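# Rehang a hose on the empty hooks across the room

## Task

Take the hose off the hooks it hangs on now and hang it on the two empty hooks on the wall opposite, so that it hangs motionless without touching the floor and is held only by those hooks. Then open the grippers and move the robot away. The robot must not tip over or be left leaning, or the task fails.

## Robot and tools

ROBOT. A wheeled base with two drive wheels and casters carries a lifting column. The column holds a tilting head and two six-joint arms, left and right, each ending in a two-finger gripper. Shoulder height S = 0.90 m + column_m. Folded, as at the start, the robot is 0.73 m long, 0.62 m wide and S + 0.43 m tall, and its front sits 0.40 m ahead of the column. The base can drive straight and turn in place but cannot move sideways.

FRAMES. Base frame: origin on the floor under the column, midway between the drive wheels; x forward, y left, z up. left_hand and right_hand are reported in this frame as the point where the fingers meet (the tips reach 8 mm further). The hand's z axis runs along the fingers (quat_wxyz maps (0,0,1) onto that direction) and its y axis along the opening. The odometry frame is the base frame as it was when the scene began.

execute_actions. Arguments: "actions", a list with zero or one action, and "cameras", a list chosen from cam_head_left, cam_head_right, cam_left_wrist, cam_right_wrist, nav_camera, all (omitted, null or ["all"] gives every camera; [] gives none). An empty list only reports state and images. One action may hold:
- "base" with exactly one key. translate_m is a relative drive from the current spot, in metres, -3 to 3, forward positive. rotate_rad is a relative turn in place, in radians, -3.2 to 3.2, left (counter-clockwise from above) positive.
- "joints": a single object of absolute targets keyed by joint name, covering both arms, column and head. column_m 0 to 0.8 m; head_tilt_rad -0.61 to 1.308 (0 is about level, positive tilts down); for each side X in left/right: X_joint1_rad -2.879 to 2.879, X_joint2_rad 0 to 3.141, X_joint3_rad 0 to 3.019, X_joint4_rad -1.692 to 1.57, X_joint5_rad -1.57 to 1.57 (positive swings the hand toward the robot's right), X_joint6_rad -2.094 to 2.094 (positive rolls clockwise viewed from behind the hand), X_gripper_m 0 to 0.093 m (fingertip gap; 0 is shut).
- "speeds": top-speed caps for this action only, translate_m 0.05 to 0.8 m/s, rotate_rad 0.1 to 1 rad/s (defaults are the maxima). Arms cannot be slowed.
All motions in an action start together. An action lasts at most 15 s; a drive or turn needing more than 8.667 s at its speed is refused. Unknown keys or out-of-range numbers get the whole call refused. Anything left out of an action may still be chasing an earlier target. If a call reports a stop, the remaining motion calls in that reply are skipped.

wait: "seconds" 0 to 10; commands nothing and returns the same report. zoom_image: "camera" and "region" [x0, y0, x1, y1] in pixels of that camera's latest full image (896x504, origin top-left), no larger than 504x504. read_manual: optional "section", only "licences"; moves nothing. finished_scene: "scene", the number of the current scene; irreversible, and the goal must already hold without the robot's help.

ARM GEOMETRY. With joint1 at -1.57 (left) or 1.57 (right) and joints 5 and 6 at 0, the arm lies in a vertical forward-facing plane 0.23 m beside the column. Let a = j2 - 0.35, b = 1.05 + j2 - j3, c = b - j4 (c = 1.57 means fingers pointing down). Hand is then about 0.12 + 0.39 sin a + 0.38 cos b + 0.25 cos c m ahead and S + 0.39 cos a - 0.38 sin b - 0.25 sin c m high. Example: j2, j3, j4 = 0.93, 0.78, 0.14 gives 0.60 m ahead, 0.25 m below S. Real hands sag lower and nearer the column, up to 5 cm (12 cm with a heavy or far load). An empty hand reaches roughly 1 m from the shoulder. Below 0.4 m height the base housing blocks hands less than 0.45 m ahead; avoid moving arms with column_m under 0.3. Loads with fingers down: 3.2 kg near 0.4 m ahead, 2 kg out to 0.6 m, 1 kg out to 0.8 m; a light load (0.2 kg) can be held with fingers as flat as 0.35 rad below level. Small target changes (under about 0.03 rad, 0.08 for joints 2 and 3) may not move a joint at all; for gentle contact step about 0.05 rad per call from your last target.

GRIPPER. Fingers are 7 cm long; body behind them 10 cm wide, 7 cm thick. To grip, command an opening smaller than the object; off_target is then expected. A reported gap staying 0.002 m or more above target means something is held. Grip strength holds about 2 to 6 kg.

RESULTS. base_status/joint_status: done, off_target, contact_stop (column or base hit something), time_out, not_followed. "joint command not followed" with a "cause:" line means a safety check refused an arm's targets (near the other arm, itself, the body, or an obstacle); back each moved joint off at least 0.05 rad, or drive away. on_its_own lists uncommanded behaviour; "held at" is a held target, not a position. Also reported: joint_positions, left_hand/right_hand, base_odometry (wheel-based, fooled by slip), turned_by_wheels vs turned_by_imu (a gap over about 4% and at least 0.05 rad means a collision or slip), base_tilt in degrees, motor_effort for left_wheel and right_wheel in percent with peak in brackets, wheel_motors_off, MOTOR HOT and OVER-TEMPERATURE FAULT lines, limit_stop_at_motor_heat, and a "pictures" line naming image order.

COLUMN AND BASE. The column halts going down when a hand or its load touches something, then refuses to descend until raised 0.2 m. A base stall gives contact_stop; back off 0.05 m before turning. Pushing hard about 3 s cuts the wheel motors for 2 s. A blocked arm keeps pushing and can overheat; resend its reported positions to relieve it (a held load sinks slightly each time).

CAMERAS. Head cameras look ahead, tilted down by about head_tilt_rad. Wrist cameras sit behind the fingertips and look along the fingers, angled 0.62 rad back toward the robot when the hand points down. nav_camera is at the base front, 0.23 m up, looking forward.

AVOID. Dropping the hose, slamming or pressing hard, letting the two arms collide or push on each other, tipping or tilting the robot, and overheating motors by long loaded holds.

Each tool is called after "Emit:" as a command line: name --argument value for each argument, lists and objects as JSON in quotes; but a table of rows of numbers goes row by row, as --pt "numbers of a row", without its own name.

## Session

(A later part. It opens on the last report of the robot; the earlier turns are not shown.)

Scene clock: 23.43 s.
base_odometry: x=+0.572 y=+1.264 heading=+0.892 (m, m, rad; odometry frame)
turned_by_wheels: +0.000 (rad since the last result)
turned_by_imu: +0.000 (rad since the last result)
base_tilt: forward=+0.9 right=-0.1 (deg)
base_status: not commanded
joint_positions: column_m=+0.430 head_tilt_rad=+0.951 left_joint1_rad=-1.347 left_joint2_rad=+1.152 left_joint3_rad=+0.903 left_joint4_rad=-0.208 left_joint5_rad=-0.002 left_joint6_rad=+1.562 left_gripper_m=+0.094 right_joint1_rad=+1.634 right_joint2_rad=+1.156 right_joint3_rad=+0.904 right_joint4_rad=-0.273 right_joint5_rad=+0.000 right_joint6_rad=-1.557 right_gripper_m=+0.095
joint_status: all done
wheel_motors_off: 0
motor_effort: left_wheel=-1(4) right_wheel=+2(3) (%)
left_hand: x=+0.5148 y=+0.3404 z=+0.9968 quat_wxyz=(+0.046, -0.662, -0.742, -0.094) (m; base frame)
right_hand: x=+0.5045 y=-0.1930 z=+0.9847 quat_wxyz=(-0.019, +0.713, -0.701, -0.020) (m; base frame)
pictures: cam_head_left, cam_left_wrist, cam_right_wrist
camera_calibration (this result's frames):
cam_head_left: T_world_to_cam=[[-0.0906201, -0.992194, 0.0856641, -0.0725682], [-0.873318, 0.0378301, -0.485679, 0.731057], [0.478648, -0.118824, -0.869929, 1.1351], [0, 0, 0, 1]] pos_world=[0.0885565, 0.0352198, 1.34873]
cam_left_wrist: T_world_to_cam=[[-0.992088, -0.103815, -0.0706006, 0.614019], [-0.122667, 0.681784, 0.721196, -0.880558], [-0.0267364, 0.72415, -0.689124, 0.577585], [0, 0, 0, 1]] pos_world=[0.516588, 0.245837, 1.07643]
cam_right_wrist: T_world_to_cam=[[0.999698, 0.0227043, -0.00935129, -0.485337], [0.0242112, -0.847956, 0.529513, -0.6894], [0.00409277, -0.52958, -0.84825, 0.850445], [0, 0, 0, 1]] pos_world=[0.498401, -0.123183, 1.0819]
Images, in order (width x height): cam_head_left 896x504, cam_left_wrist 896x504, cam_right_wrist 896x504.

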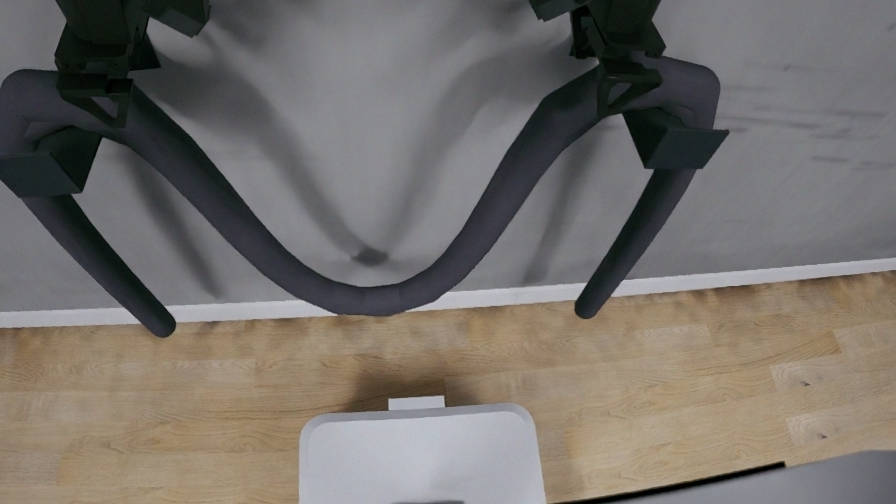

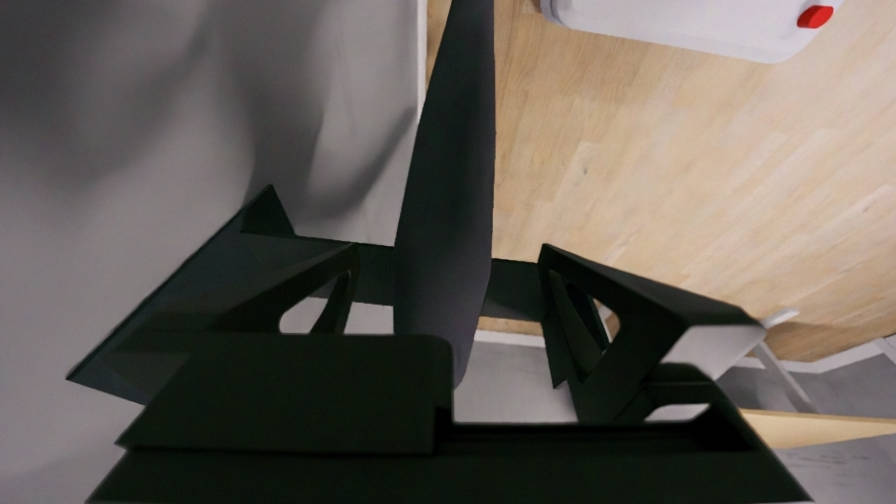

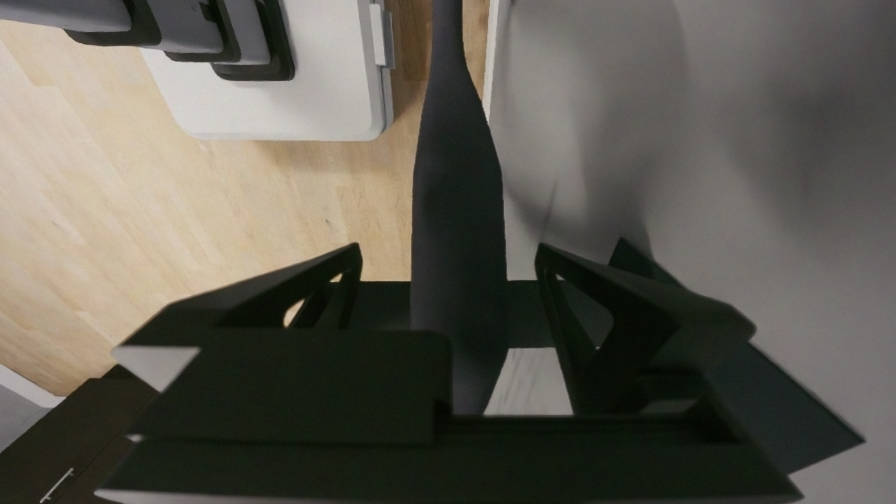

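Emit:
execute_actions --actions '[{"joints":{"column_m":0.385,"left_joint2_rad":1.24,"left_joint3_rad":0.97}}]' --cameras '["cam_left_wrist","cam_right_wrist"]'

Emit:
execute_actions --actions '[{"joints":{"left_gripper_m":0.01,"right_gripper_m":0.01}}]' --cameras '["cam_head_left","cam_left_wrist","cam_right_wrist"]'

Scene clock: 25.60 s.
base_odometry: x=+0.572 y=+1.264 heading=+0.892 (m, m, rad; odometry frame)
turned_by_wheels: +0.000 (rad since the last result)
turned_by_imu: +0.000 (rad since the last result)
base_tilt: forward=+1.0 right=-0.2 (deg)
base_status: not commanded
joint_positions: column_m=+0.385 head_tilt_rad=+0.951 left_joint1_rad=-1.348 left_joint2_rad=+1.208 left_joint3_rad=+0.962 left_joint4_rad=-0.207 left_joint5_rad=-0.010 left_joint6_rad=+1.562 left_gripper_m=+0.094 right_joint1_rad=+1.634 right_joint2_rad=+1.131 right_joint3_rad=+0.904 right_joint4_rad=-0.273 right_joint5_rad=+0.000 right_joint6_rad=-1.557 right_gripper_m=+0.095
joint_status: all done
wheel_motors_off: 0
motor_effort: left_wheel=+0(4) right_wheel=+2(4) (%)
left_hand: x=+0.5311 y=+0.3459 z=+0.9369 quat_wxyz=(+0.048, -0.662, -0.742, -0.098) (m; base frame)
right_hand: x=+0.5131 y=-0.1933 z=+0.9494 quat_wxyz=(-0.028, +0.713, -0.701, -0.011) (m; base frame)
pictures: cam_left_wrist, cam_right_wrist
camera_calibration (this result's frames):
cam_left_wrist: T_world_to_cam=[[-0.991925, -0.102529, -0.0746529, 0.629787], [-0.124553, 0.676507, 0.725827, -0.840629], [-0.0239154, 0.729264, -0.683815, 0.524418], [0, 0, 0, 1]] pos_world=[0.53254, 0.250825, 1.01577]
cam_right_wrist: T_world_to_cam=[[0.999639, 0.0217044, 0.0158108, -0.518369], [0.0100396, -0.84819, 0.529598, -0.664044], [0.0249052, -0.529248, -0.848102, 0.809538], [0, 0, 0, 1]] pos_world=[0.504687, -0.123538, 1.04644]
Images, in order (width x height): cam_left_wrist 896x504, cam_right_wrist 896x504.

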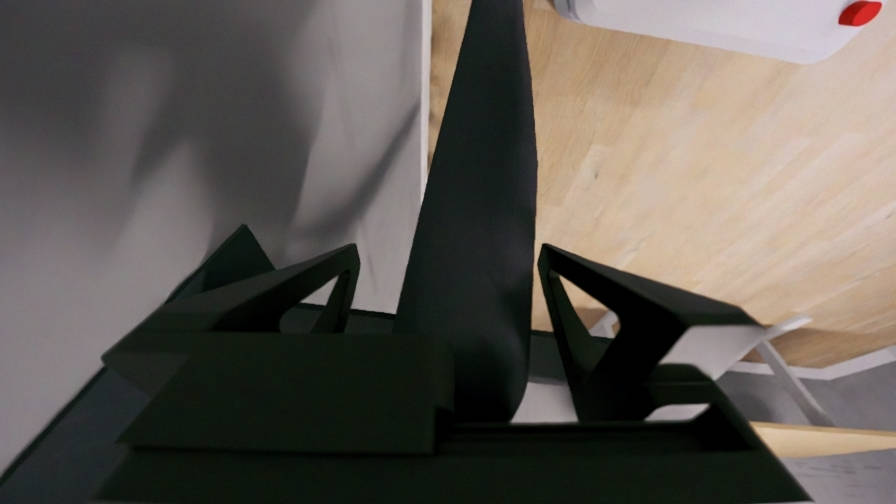

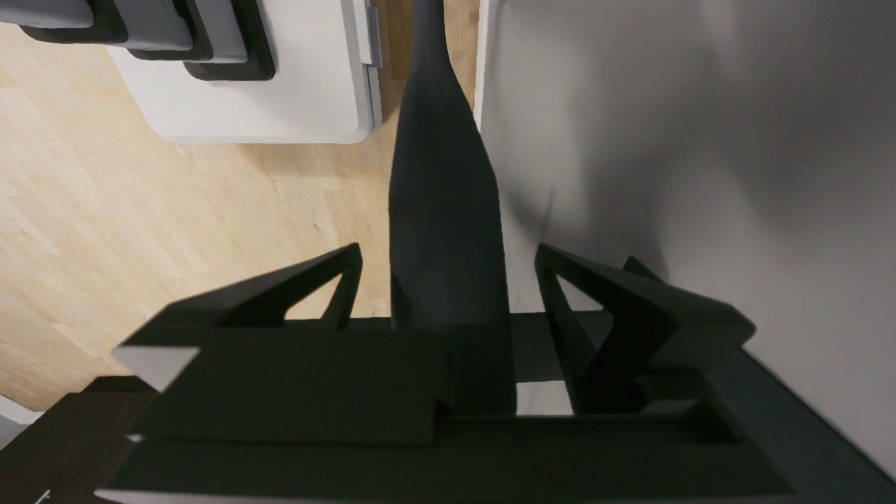

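Scene clock: 26.30 s.
base_odometry: x=+0.572 y=+1.264 heading=+0.892 (m, m, rad; odometry frame)
turned_by_wheels: +0.000 (rad since the last result)
turned_by_imu: +0.000 (rad since the last result)
base_tilt: forward=+0.9 right=-0.1 (deg)
base_status: not commanded
joint_positions: column_m=+0.385 head_tilt_rad=+0.951 left_joint1_rad=-1.349 left_joint2_rad=+1.208 left_joint3_rad=+0.963 left_joint4_rad=-0.210 left_joint5_rad=-0.007 left_joint6_rad=+1.566 left_gripper_m=+0.060 right_joint1_rad=+1.635 right_joint2_rad=+1.130 right_joint3_rad=+0.904 right_joint4_rad=-0.274 right_joint5_rad=-0.004 right_joint6_rad=-1.560 right_gripper_m=+0.059
joint_status: left_gripper_m off_target (ended at +0.060, target +0.010); right_gripper_m off_target (ended at +0.059, target +0.010)
wheel_motors_off: 0
motor_effort: left_wheel=-2(3) right_wheel=+3(3) (%)
left_hand: x=+0.5313 y=+0.3451 z=+0.9368 quat_wxyz=(+0.047, -0.664, -0.740, -0.096) (m; base frame)
right_hand: x=+0.5127 y=-0.1923 z=+0.9497 quat_wxyz=(-0.029, +0.714, -0.699, -0.013) (m; base frame)
pictures: cam_head_left, cam_left_wrist, cam_right_wrist
camera_calibration (this result's frames):
cam_head_left: T_world_to_cam=[[-0.09062, -0.992194, 0.0856641, -0.0687141], [-0.873318, 0.0378301, -0.485679, 0.709206], [0.478648, -0.118824, -0.869929, 1.09596], [0, 0, 0, 1]] pos_world=[0.0885565, 0.0352198, 1.30374]
cam_left_wrist: T_world_to_cam=[[-0.992563, -0.0980292, -0.0721734, 0.626441], [-0.119741, 0.67942, 0.723913, -0.841758], [-0.0219286, 0.727172, -0.686105, 0.526835], [0, 0, 0, 1]] pos_world=[0.532542, 0.250217, 1.01604]
cam_right_wrist: T_world_to_cam=[[0.999572, 0.0252205, 0.014831, -0.516372], [0.0136554, -0.850451, 0.525876, -0.662091], [0.0258759, -0.525449, -0.850432, 0.812788], [0, 0, 0, 1]] pos_world=[0.504161, -0.122975, 1.04706]
Images, in order (width x height): cam_head_left 896x504, cam_left_wrist 896x504, cam_right_wrist 896x504.

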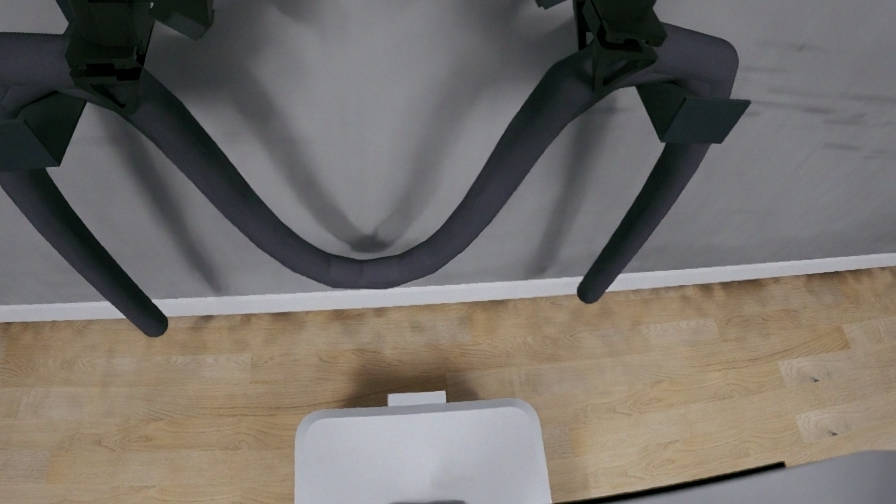

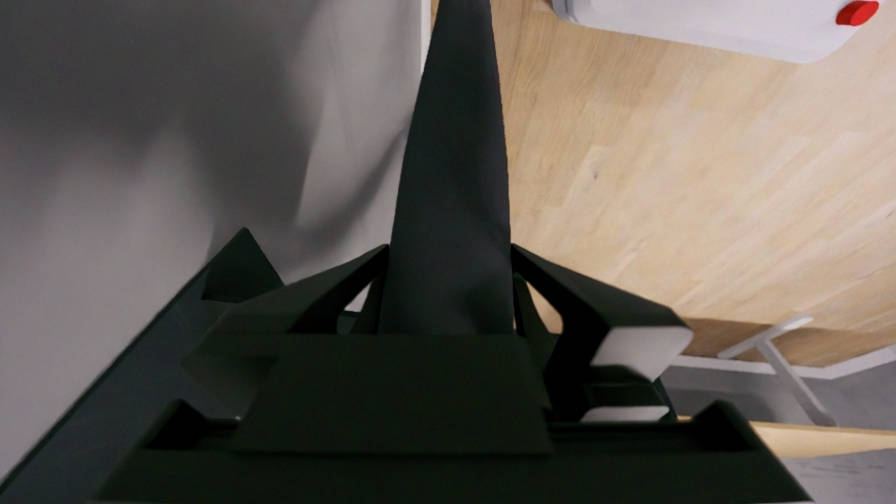

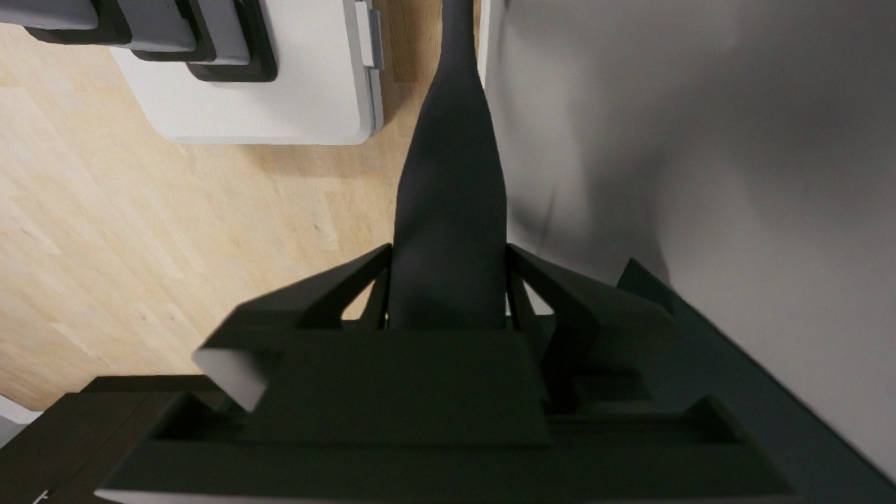

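Emit:
execute_actions --actions '[{"joints":{"column_m":0.68,"right_joint2_rad":1.14,"head_tilt_rad":0.8}}]' --cameras '["cam_head_left"]'

Emit:
execute_actions --actions '[{"base":{"translate_m":-0.25},"speeds":{"translate_m":0.12}}]' --cameras '["cam_head_left"]'

Scene clock: 31.97 s.
base_odometry: x=+0.572 y=+1.264 heading=+0.892 (m, m, rad; odometry frame)
turned_by_wheels: +0.000 (rad since the last result)
turned_by_imu: +0.001 (rad since the last result)
base_tilt: forward=+0.9 right=-0.2 (deg)
base_status: not commanded
joint_positions: column_m=+0.680 head_tilt_rad=+0.816 left_joint1_rad=-1.349 left_joint2_rad=+1.260 left_joint3_rad=+0.963 left_joint4_rad=-0.202 left_joint5_rad=+0.001 left_joint6_rad=+1.571 left_gripper_m=+0.059 right_joint1_rad=+1.615 right_joint2_rad=+1.146 right_joint3_rad=+0.904 right_joint4_rad=-0.274 right_joint5_rad=+0.001 right_joint6_rad=-1.561 right_gripper_m=+0.059
joint_status: all done
wheel_motors_off: 0
motor_effort: left_wheel=-2(4) right_wheel=+3(3) (%)
left_hand: x=+0.5139 y=+0.3457 z=+1.2106 quat_wxyz=(+0.059, -0.665, -0.741, -0.076) (m; base frame)
right_hand: x=+0.5076 y=-0.2030 z=+1.2378 quat_wxyz=(-0.016, +0.711, -0.703, -0.011) (m; base frame)
pictures: cam_head_left
camera_calibration (this result's frames):
cam_head_left: T_world_to_cam=[[-0.101362, -0.992194, 0.0726364, -0.0717263], [-0.799699, 0.0378301, -0.599209, 1.03782], [0.591784, -0.118824, -0.797291, 1.22573], [0, 0, 0, 1]] pos_world=[0.0973012, 0.0352198, 1.60434]
Images, in order (width x height): cam_head_left 896x504.

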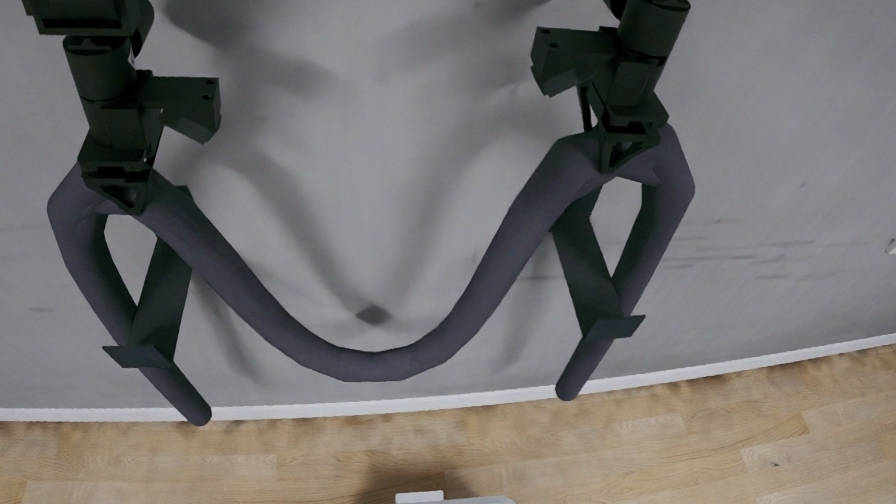

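Scene clock: 35.03 s.
base_odometry: x=+0.415 y=+1.069 heading=+0.894 (m, m, rad; odometry frame)
turned_by_wheels: +0.002 (rad since the last result)
turned_by_imu: +0.002 (rad since the last result)
base_tilt: forward=+0.9 right=-0.1 (deg)
base_status: done
joint_positions: column_m=+0.680 head_tilt_rad=+0.815 left_joint1_rad=-1.357 left_joint2_rad=+1.261 left_joint3_rad=+0.963 left_joint4_rad=-0.202 left_joint5_rad=+0.006 left_joint6_rad=+1.571 left_gripper_m=+0.059 right_joint1_rad=+1.615 right_joint2_rad=+1.148 right_joint3_rad=+0.900 right_joint4_rad=-0.273 right_joint5_rad=-0.003 right_joint6_rad=-1.562 right_gripper_m=+0.059
joint_status: not commanded
wheel_motors_off: 0
motor_effort: left_wheel=+0(40) right_wheel=-2(50) (%)
left_hand: x=+0.5140 y=+0.3410 z=+1.2092 quat_wxyz=(+0.055, -0.666, -0.740, -0.072) (m; base frame)
right_hand: x=+0.5045 y=-0.2023 z=+1.2365 quat_wxyz=(-0.015, +0.712, -0.702, -0.014) (m; base frame)
pictures: cam_head_left
camera_calibration (this result's frames):
cam_head_left: T_world_to_cam=[[-0.101396, -0.992194, 0.072589, -0.0716457], [-0.799418, 0.0378301, -0.599582, 1.03842], [0.592156, -0.118824, -0.797014, 1.22525], [0, 0, 0, 1]] pos_world=[0.09733, 0.0352198, 1.60437]
Images, in order (width x height): cam_head_left 896x504.

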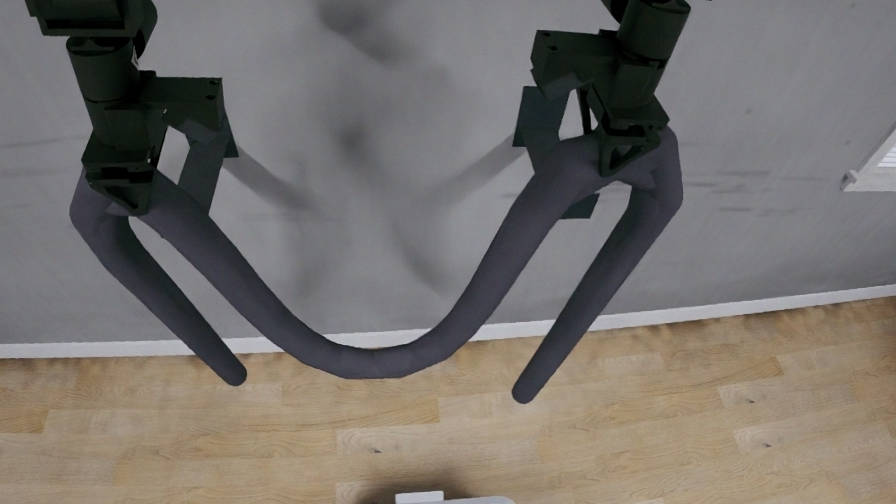

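Emit:
execute_actions --actions '[{"base":{"translate_m":-0.5},"speeds":{"translate_m":0.35}}]' --cameras '[]'

Emit:
execute_actions --actions '[{"base":{"rotate_rad":-3.18},"speeds":{"rotate_rad":0.6},"joints":{"head_tilt_rad":0.45}}]' --cameras '["cam_head_left","nav_camera"]'

Scene clock: 39.03 s.
base_odometry: x=+0.102 y=+0.680 heading=+0.893 (m, m, rad; odometry frame)
turned_by_wheels: -0.001 (rad since the last result)
turned_by_imu: -0.001 (rad since the last result)
base_tilt: forward=+0.9 right=-0.2 (deg)
base_status: done
joint_positions: column_m=+0.680 head_tilt_rad=+0.815 left_joint1_rad=-1.357 left_joint2_rad=+1.262 left_joint3_rad=+0.964 left_joint4_rad=-0.202 left_joint5_rad=+0.006 left_joint6_rad=+1.571 left_gripper_m=+0.059 right_joint1_rad=+1.616 right_joint2_rad=+1.150 right_joint3_rad=+0.898 right_joint4_rad=-0.273 right_joint5_rad=-0.003 right_joint6_rad=-1.562 right_gripper_m=+0.059
joint_status: not commanded
wheel_motors_off: 0
motor_effort: left_wheel=-1(50) right_wheel=+1(79) (%)
left_hand: x=+0.5140 y=+0.3406 z=+1.2089 quat_wxyz=(+0.055, -0.666, -0.740, -0.072) (m; base frame)
right_hand: x=+0.5031 y=-0.2019 z=+1.2359 quat_wxyz=(-0.014, +0.712, -0.702, -0.015) (m; base frame)
pictures: none
No camera images: the call's "cameras" was empty. Leave "cameras" out to get every camera's image.

Scene clock: 45.53 s.
base_odometry: x=+0.102 y=+0.680 heading=-2.286 (m, m, rad; odometry frame)
turned_by_wheels: -3.179 (rad since the last result)
turned_by_imu: -3.139 (rad since the last result)
base_tilt: forward=+0.9 right=-0.1 (deg)
base_status: done
joint_positions: column_m=+0.680 head_tilt_rad=+0.469 left_joint1_rad=-1.363 left_joint2_rad=+1.262 left_joint3_rad=+0.964 left_joint4_rad=-0.202 left_joint5_rad=+0.008 left_joint6_rad=+1.571 left_gripper_m=+0.059 right_joint1_rad=+1.622 right_joint2_rad=+1.150 right_joint3_rad=+0.898 right_joint4_rad=-0.273 right_joint5_rad=-0.002 right_joint6_rad=-1.562 right_gripper_m=+0.059
joint_status: all done
wheel_motors_off: 0
motor_effort: left_wheel=+6(68) right_wheel=-6(62) (%)
left_hand: x=+0.5144 y=+0.3372 z=+1.2083 quat_wxyz=(+0.053, -0.668, -0.739, -0.070) (m; base frame)
right_hand: x=+0.5030 y=-0.1987 z=+1.2360 quat_wxyz=(-0.016, +0.713, -0.701, -0.017) (m; base frame)
pictures: cam_head_left, nav_camera
camera_calibration (this result's frames):
cam_head_left: T_world_to_cam=[[-0.120025, -0.992194, 0.0338269, -0.00614178], [-0.548193, 0.0378301, -0.835496, 1.41886], [0.827695, -0.118824, -0.548455, 0.79941], [0, 0, 0, 1]] pos_world=[0.115407, 0.0352198, 1.6241]
Images, in order (width x height): cam_head_left 896x504, nav_camera 896x504.

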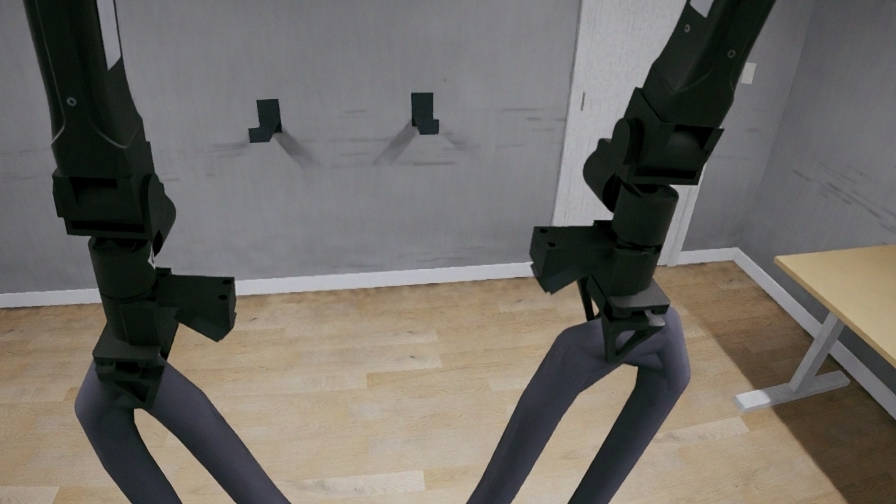

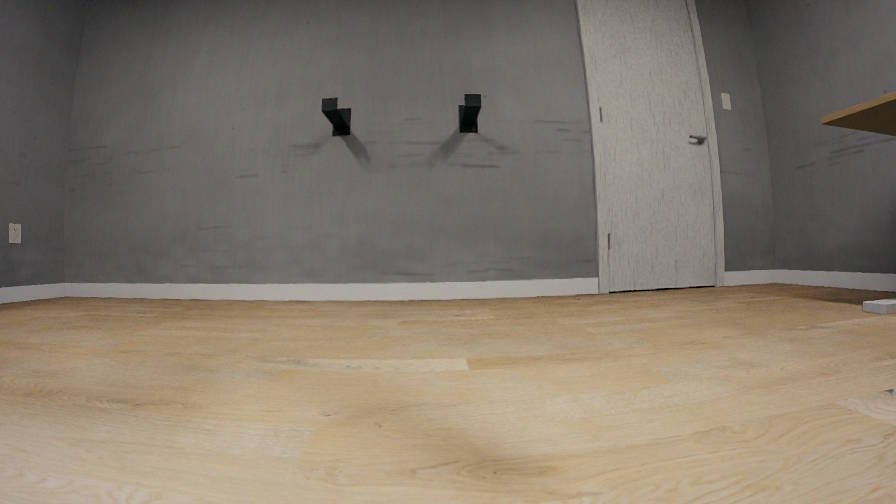

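Emit:
execute_actions --actions '[{"base":{"rotate_rad":0.14},"speeds":{"rotate_rad":0.4}}]' --cameras '[]'

Emit:
execute_actions --actions '[{"base":{"translate_m":0.95},"speeds":{"translate_m":0.4}}]' --cameras '[]'

Emit:
execute_actions --actions '[{"base":{"rotate_rad":-0.14},"speeds":{"rotate_rad":0.4},"joints":{"head_tilt_rad":0.6}}]'

Scene clock: 48.23 s.
base_odometry: x=+0.102 y=+0.680 heading=-2.147 (m, m, rad; odometry frame)
turned_by_wheels: +0.139 (rad since the last result)
turned_by_imu: +0.138 (rad since the last result)
base_tilt: forward=+0.9 right=-0.2 (deg)
base_status: done
joint_positions: column_m=+0.680 head_tilt_rad=+0.469 left_joint1_rad=-1.363 left_joint2_rad=+1.262 left_joint3_rad=+0.964 left_joint4_rad=-0.202 left_joint5_rad=+0.008 left_joint6_rad=+1.571 left_gripper_m=+0.059 right_joint1_rad=+1.622 right_joint2_rad=+1.150 right_joint3_rad=+0.898 right_joint4_rad=-0.273 right_joint5_rad=-0.003 right_joint6_rad=-1.562 right_gripper_m=+0.059
joint_status: not commanded
wheel_motors_off: 0
motor_effort: left_wheel=-6(28) right_wheel=+7(32) (%)
left_hand: x=+0.5144 y=+0.3372 z=+1.2083 quat_wxyz=(+0.053, -0.668, -0.739, -0.070) (m; base frame)
right_hand: x=+0.5030 y=-0.1985 z=+1.2360 quat_wxyz=(-0.017, +0.713, -0.701, -0.017) (m; base frame)
pictures: none
No camera images: the call's "cameras" was empty. Leave "cameras" out to get every camera's image.

Scene clock: 51.97 s.
base_odometry: x=-0.416 y=-0.117 heading=-2.149 (m, m, rad; odometry frame)
turned_by_wheels: -0.002 (rad since the last result)
turned_by_imu: +0.001 (rad since the last result)
base_tilt: forward=+0.9 right=-0.1 (deg)
base_status: done
joint_positions: column_m=+0.680 head_tilt_rad=+0.468 left_joint1_rad=-1.363 left_joint2_rad=+1.262 left_joint3_rad=+0.964 left_joint4_rad=-0.202 left_joint5_rad=+0.008 left_joint6_rad=+1.571 left_gripper_m=+0.059 right_joint1_rad=+1.622 right_joint2_rad=+1.150 right_joint3_rad=+0.898 right_joint4_rad=-0.272 right_joint5_rad=-0.003 right_joint6_rad=-1.562 right_gripper_m=+0.059
joint_status: not commanded
wheel_motors_off: 0
motor_effort: left_wheel=+0(53) right_wheel=+2(77) (%)
left_hand: x=+0.5144 y=+0.3372 z=+1.2083 quat_wxyz=(+0.053, -0.668, -0.739, -0.070) (m; base frame)
right_hand: x=+0.5026 y=-0.1985 z=+1.2358 quat_wxyz=(-0.016, +0.713, -0.701, -0.017) (m; base frame)
pictures: none
No camera images: the call's "cameras" was empty. Leave "cameras" out to get every camera's image.

Scene clock: 53.17 s.
base_odometry: x=-0.416 y=-0.117 heading=-2.287 (m, m, rad; odometry frame)
turned_by_wheels: -0.138 (rad since the last result)
turned_by_imu: -0.136 (rad since the last result)
base_tilt: forward=+0.9 right=-0.1 (deg)
base_status: done
joint_positions: column_m=+0.680 head_tilt_rad=+0.603 left_joint1_rad=-1.363 left_joint2_rad=+1.262 left_joint3_rad=+0.964 left_joint4_rad=-0.202 left_joint5_rad=+0.008 left_joint6_rad=+1.571 left_gripper_m=+0.059 right_joint1_rad=+1.622 right_joint2_rad=+1.150 right_joint3_rad=+0.898 right_joint4_rad=-0.272 right_joint5_rad=-0.003 right_joint6_rad=-1.562 right_gripper_m=+0.059
joint_status: all done
wheel_motors_off: 0
motor_effort: left_wheel=+2(43) right_wheel=+0(63) (%)
left_hand: x=+0.5142 y=+0.3371 z=+1.2081 quat_wxyz=(+0.053, -0.668, -0.739, -0.069) (m; base frame)
right_hand: x=+0.5026 y=-0.1985 z=+1.2358 quat_wxyz=(-0.016, +0.713, -0.701, -0.017) (m; base frame)
pictures: cam_head_left, cam_head_right, cam_left_wrist, cam_right_wrist, nav_camera
camera_calibration (this result's frames):
cam_head_left: T_world_to_cam=[[-0.114391, -0.992194, 0.049649, -0.0327809], [-0.655494, 0.0378301, -0.754252, 1.28889], [0.746487, -0.118824, -0.654705, 0.980468], [0, 0, 0, 1]] pos_world=[0.109202, 0.0352198, 1.61569]
cam_head_right: T_world_to_cam=[[-0.1117, -0.992999, 0.0384254, -0.0767026], [-0.654994, 0.0444891, -0.754323, 1.29324], [0.747332, -0.109426, -0.655378, 0.976033], [0, 0, 0, 1]] pos_world=[0.109078, -0.0268973, 1.61814]
cam_left_wrist: T_world_to_cam=[[-0.995096, -0.0957418, -0.0248534, 0.571603], [-0.0852396, 0.702536, 0.706525, -1.0393], [-0.0501836, 0.705179, -0.707251, 0.765849], [0, 0, 0, 1]] pos_world=[0.518643, 0.244813, 1.29015]
cam_right_wrist: T_world_to_cam=[[0.999713, 0.0218878, -0.00971774, -0.480737], [0.0236892, -0.84432, 0.535315, -0.833165], [0.00351201, -0.535392, -0.844597, 1.0552], [0, 0, 0, 1]] pos_world=[0.49663, -0.127989, 1.33255]
Images, in order (width x height): cam_head_left 896x504, cam_head_right 896x504, cam_left_wrist 896x504, cam_right_wrist 896x504, nav_camera 896x504.

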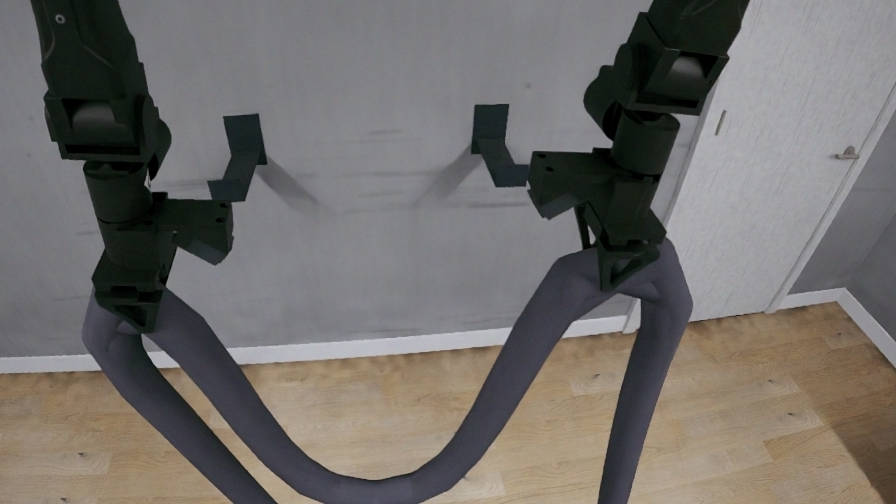

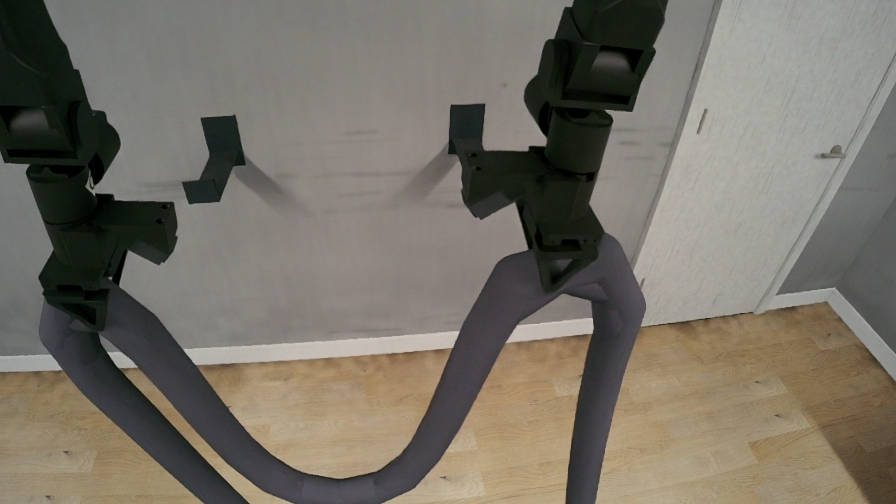

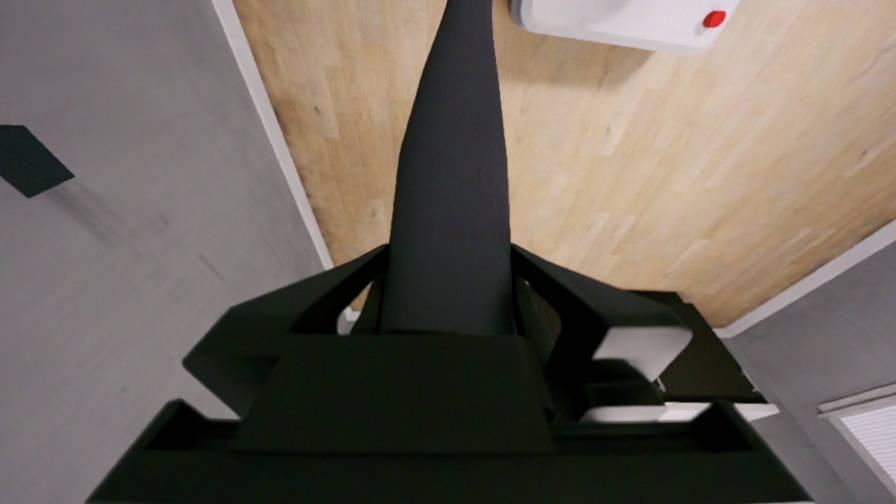

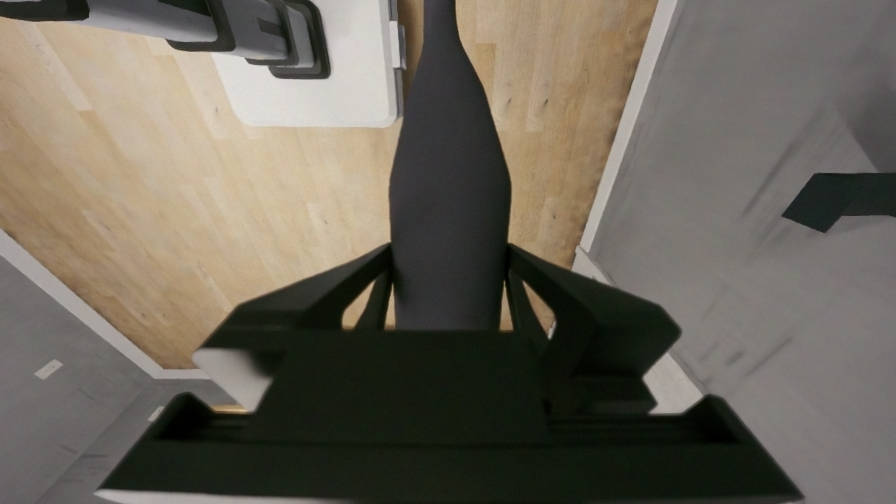

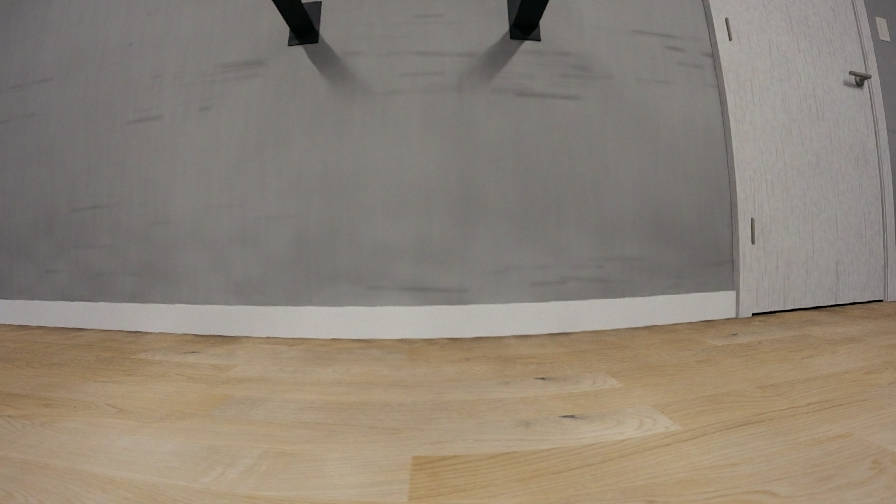

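Emit:
execute_actions --actions '[{"base":{"translate_m":0.38},"speeds":{"translate_m":0.25},"joints":{"column_m":0.59,"left_joint1_rad":-1.29,"right_joint1_rad":1.57,"head_tilt_rad":0.8}}]' --cameras '["cam_head_left","cam_left_wrist","cam_right_wrist"]'

Scene clock: 57.10 s.
base_odometry: x=-0.666 y=-0.404 heading=-2.288 (m, m, rad; odometry frame)
turned_by_wheels: -0.001 (rad since the last result)
turned_by_imu: +0.001 (rad since the last result)
base_tilt: forward=+0.9 right=-0.1 (deg)
base_status: done
joint_positions: column_m=+0.590 head_tilt_rad=+0.802 left_joint1_rad=-1.296 left_joint2_rad=+1.263 left_joint3_rad=+0.964 left_joint4_rad=-0.202 left_joint5_rad=+0.010 left_joint6_rad=+1.571 left_gripper_m=+0.059 right_joint1_rad=+1.574 right_joint2_rad=+1.151 right_joint3_rad=+0.898 right_joint4_rad=-0.272 right_joint5_rad=-0.006 right_joint6_rad=-1.562 right_gripper_m=+0.059
joint_status: all done
wheel_motors_off: 0
motor_effort: left_wheel=-2(43) right_wheel=+2(65) (%)
left_hand: x=+0.5097 y=+0.3729 z=+1.1256 quat_wxyz=(+0.073, -0.653, -0.748, -0.089) (m; base frame)
right_hand: x=+0.5027 y=-0.2226 z=+1.1451 quat_wxyz=(-0.003, +0.705, -0.710, -0.004) (m; base frame)
pictures: cam_head_left, cam_left_wrist, cam_right_wrist
camera_calibration (this result's frames):
cam_head_left: T_world_to_cam=[[-0.102332, -0.992194, 0.0712635, -0.0629906], [-0.791549, 0.0378301, -0.609934, 1.0005], [0.602477, -0.118824, -0.789242, 1.14091], [0, 0, 0, 1]] pos_world=[0.0981262, 0.0352198, 1.51518]
cam_left_wrist: T_world_to_cam=[[-0.99135, -0.127539, -0.0309798, 0.585366], [-0.107991, 0.658489, 0.744802, -1.0216], [-0.0745915, 0.741705, -0.666566, 0.635125], [0, 0, 0, 1]] pos_world=[0.517354, 0.276291, 1.20237]
cam_right_wrist: T_world_to_cam=[[0.999937, -0.00253225, -0.0108946, -0.485368], [0.00410176, -0.823158, 0.567798, -0.827634], [-0.0104058, -0.567807, -0.823096, 0.940848], [0, 0, 0, 1]] pos_world=[0.498522, -0.148283, 1.23905]
Images, in order (width x height): cam_head_left 896x504, cam_left_wrist 896x504, cam_right_wrist 896x504.

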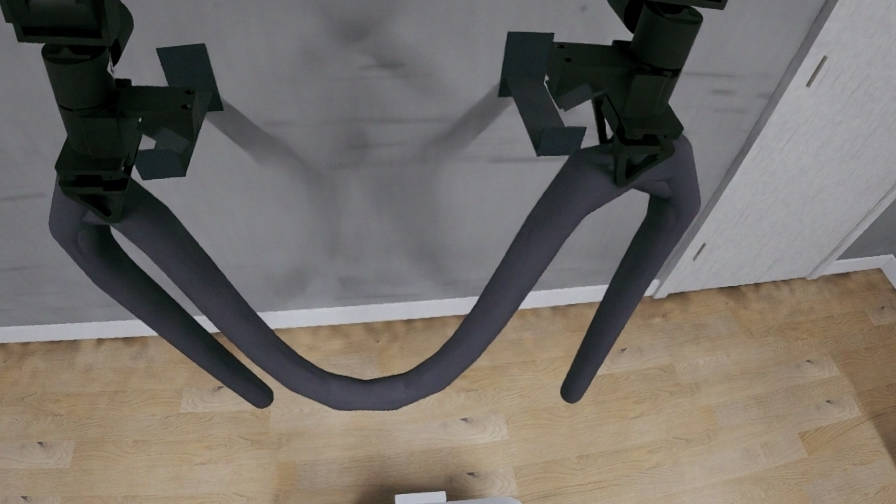

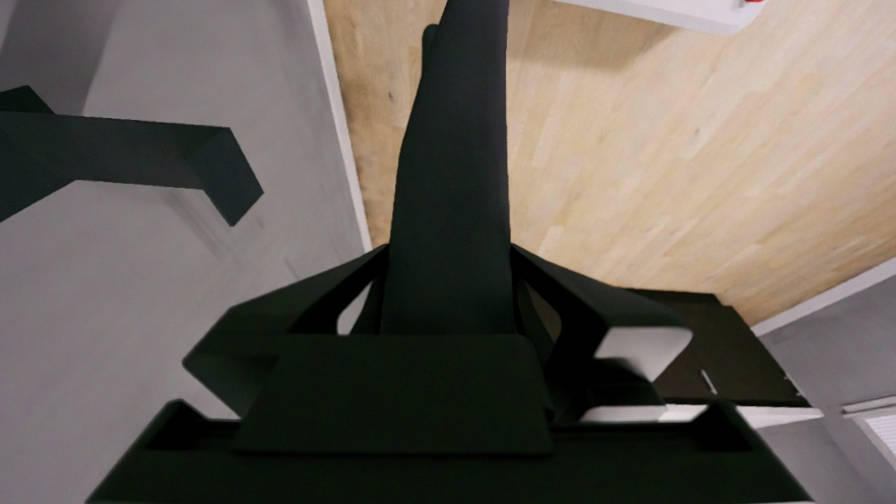

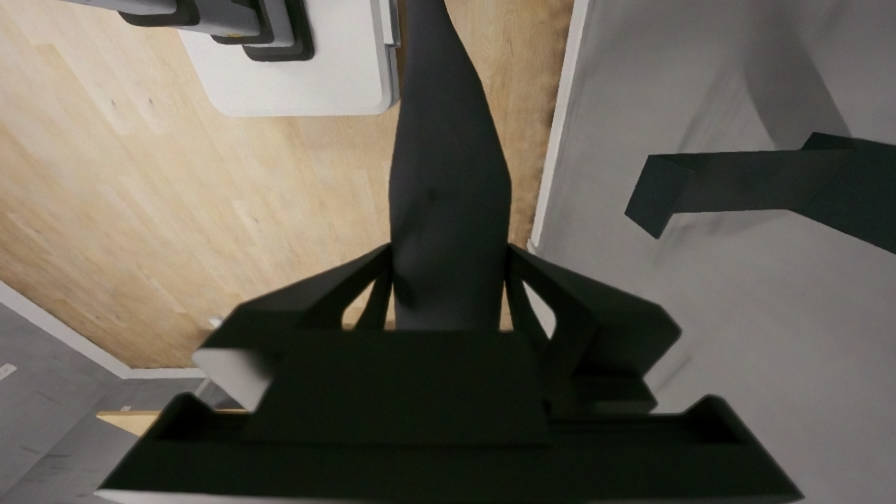

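Emit:
execute_actions --actions '[{"joints":{"left_joint1_rad":-1.17}}]' --cameras '[]'

Emit:
execute_actions --actions '[{"base":{"translate_m":0.25},"speeds":{"translate_m":0.1},"joints":{"head_tilt_rad":0.92}}]' --cameras '["cam_head_left","cam_head_right","cam_left_wrist","cam_right_wrist"]'

Scene clock: 59.73 s.
base_odometry: x=-0.666 y=-0.404 heading=-2.288 (m, m, rad; odometry frame)
turned_by_wheels: +0.000 (rad since the last result)
turned_by_imu: +0.000 (rad since the last result)
base_tilt: forward=+0.9 right=-0.1 (deg)
base_status: not commanded
joint_positions: column_m=+0.590 head_tilt_rad=+0.802 left_joint1_rad=-1.178 left_joint2_rad=+1.263 left_joint3_rad=+0.964 left_joint4_rad=-0.202 left_joint5_rad=+0.013 left_joint6_rad=+1.571 left_gripper_m=+0.059 right_joint1_rad=+1.574 right_joint2_rad=+1.151 right_joint3_rad=+0.898 right_joint4_rad=-0.272 right_joint5_rad=-0.008 right_joint6_rad=-1.562 right_gripper_m=+0.059
joint_status: all done
wheel_motors_off: 0
motor_effort: left_wheel=+1(1) right_wheel=+1(2) (%)
left_hand: x=+0.4993 y=+0.4339 z=+1.1437 quat_wxyz=(+0.107, -0.627, -0.762, -0.124) (m; base frame)
right_hand: x=+0.5027 y=-0.2223 z=+1.1451 quat_wxyz=(-0.003, +0.705, -0.710, -0.004) (m; base frame)
pictures: none
No camera images: the call's "cameras" was empty. Leave "cameras" out to get every camera's image.

Scene clock: 63.10 s.
base_odometry: x=-0.830 y=-0.592 heading=-2.288 (m, m, rad; odometry frame)
turned_by_wheels: +0.000 (rad since the last result)
turned_by_imu: +0.001 (rad since the last result)
base_tilt: forward=+1.0 right=-0.1 (deg)
base_status: done
joint_positions: column_m=+0.590 head_tilt_rad=+0.921 left_joint1_rad=-1.183 left_joint2_rad=+1.265 left_joint3_rad=+0.956 left_joint4_rad=-0.215 left_joint5_rad=+0.018 left_joint6_rad=+1.575 left_gripper_m=+0.059 right_joint1_rad=+1.574 right_joint2_rad=+1.152 right_joint3_rad=+0.897 right_joint4_rad=-0.272 right_joint5_rad=-0.008 right_joint6_rad=-1.562 right_gripper_m=+0.059
joint_status: all done
wheel_motors_off: 0
motor_effort: left_wheel=-1(30) right_wheel=+2(33) (%)
left_hand: x=+0.4912 y=+0.4296 z=+1.1410 quat_wxyz=(+0.112, -0.628, -0.762, -0.112) (m; base frame)
right_hand: x=+0.5019 y=-0.2223 z=+1.1446 quat_wxyz=(-0.003, +0.705, -0.710, -0.005) (m; base frame)
pictures: cam_head_left, cam_head_right, cam_left_wrist, cam_right_wrist
camera_calibration (this result's frames):
cam_head_left: T_world_to_cam=[[-0.0931623, -0.992194, 0.0828923, -0.0817767], [-0.858274, 0.0378301, -0.511796, 0.849163], [0.504665, -0.118824, -0.855099, 1.24959], [0, 0, 0, 1]] pos_world=[0.0905699, 0.0352198, 1.5099]
cam_head_right: T_world_to_cam=[[-0.0941111, -0.992999, 0.0713896, -0.126085], [-0.857821, 0.0444891, -0.512019, 0.853755], [0.505258, -0.109426, -0.856002, 1.24547], [0, 0, 0, 1]] pos_world=[0.0912178, -0.0268973, 1.51227]
cam_left_wrist: T_world_to_cam=[[-0.982719, -0.183633, -0.0232939, 0.585766], [-0.128232, 0.584613, 0.801114, -1.09496], [-0.133493, 0.790257, -0.598058, 0.531767], [0, 0, 0, 1]] pos_world=[0.506222, 0.327463, 1.20886]
cam_right_wrist: T_world_to_cam=[[0.99992, -0.0025138, -0.012427, -0.482833], [0.00496932, -0.824022, 0.566536, -0.82631], [-0.0116643, -0.566553, -0.823943, 0.942451], [0, 0, 0, 1]] pos_world=[0.497893, -0.148163, 1.23866]
Images, in order (width x height): cam_head_left 896x504, cam_head_right 896x504, cam_left_wrist 896x504, cam_right_wrist 896x504.

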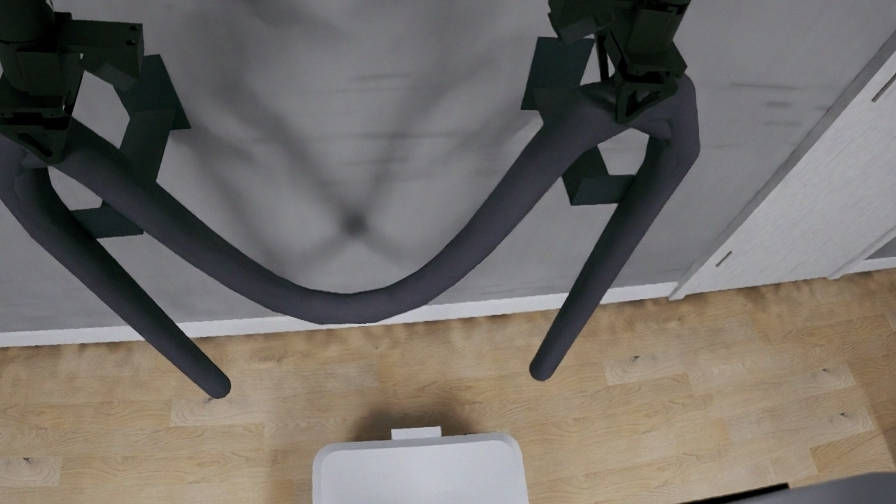

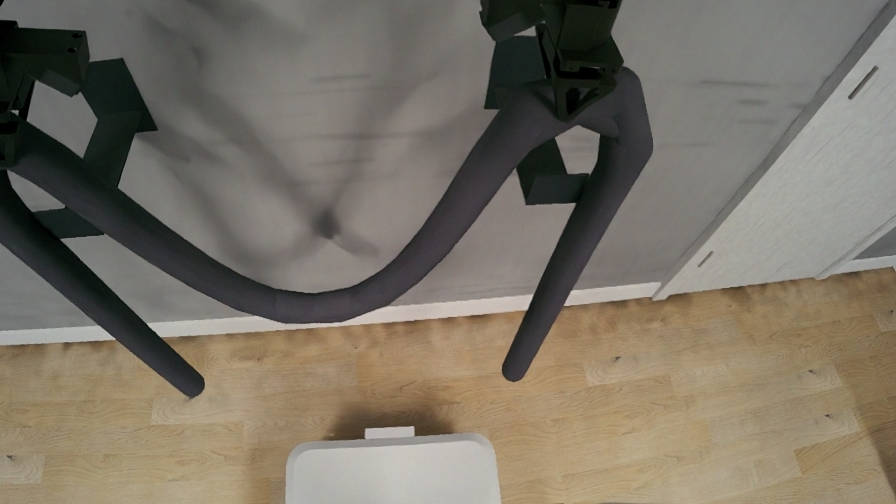

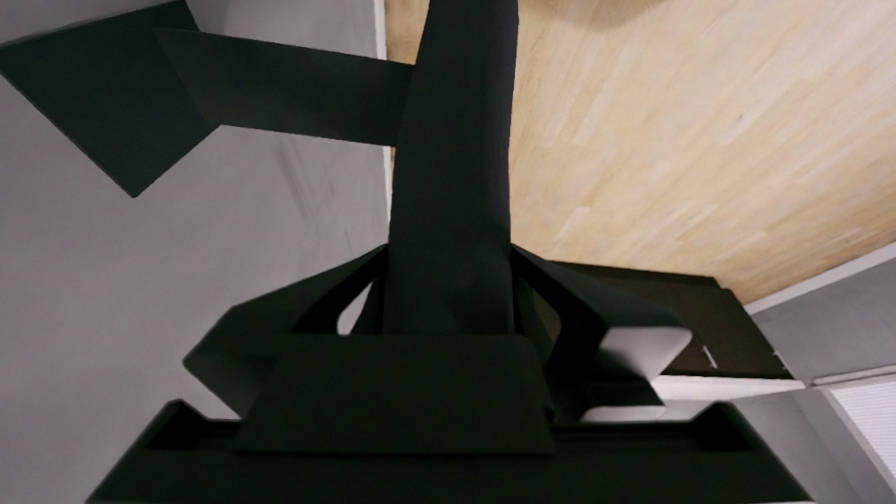

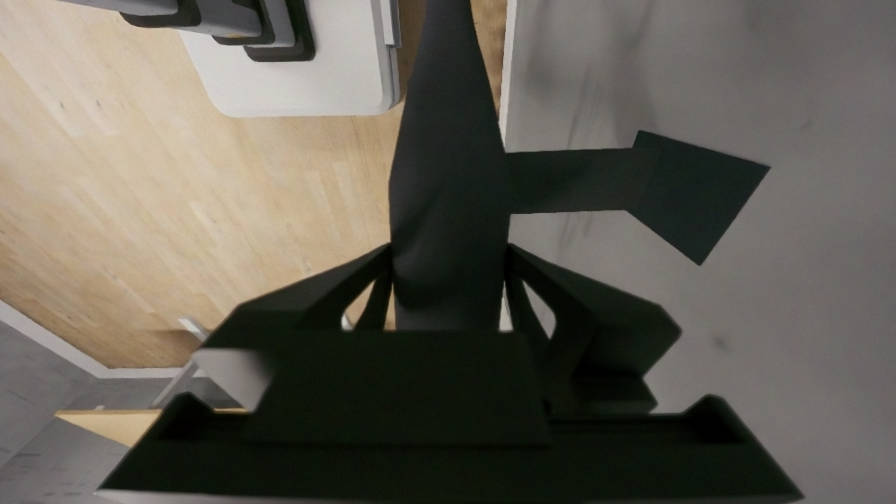

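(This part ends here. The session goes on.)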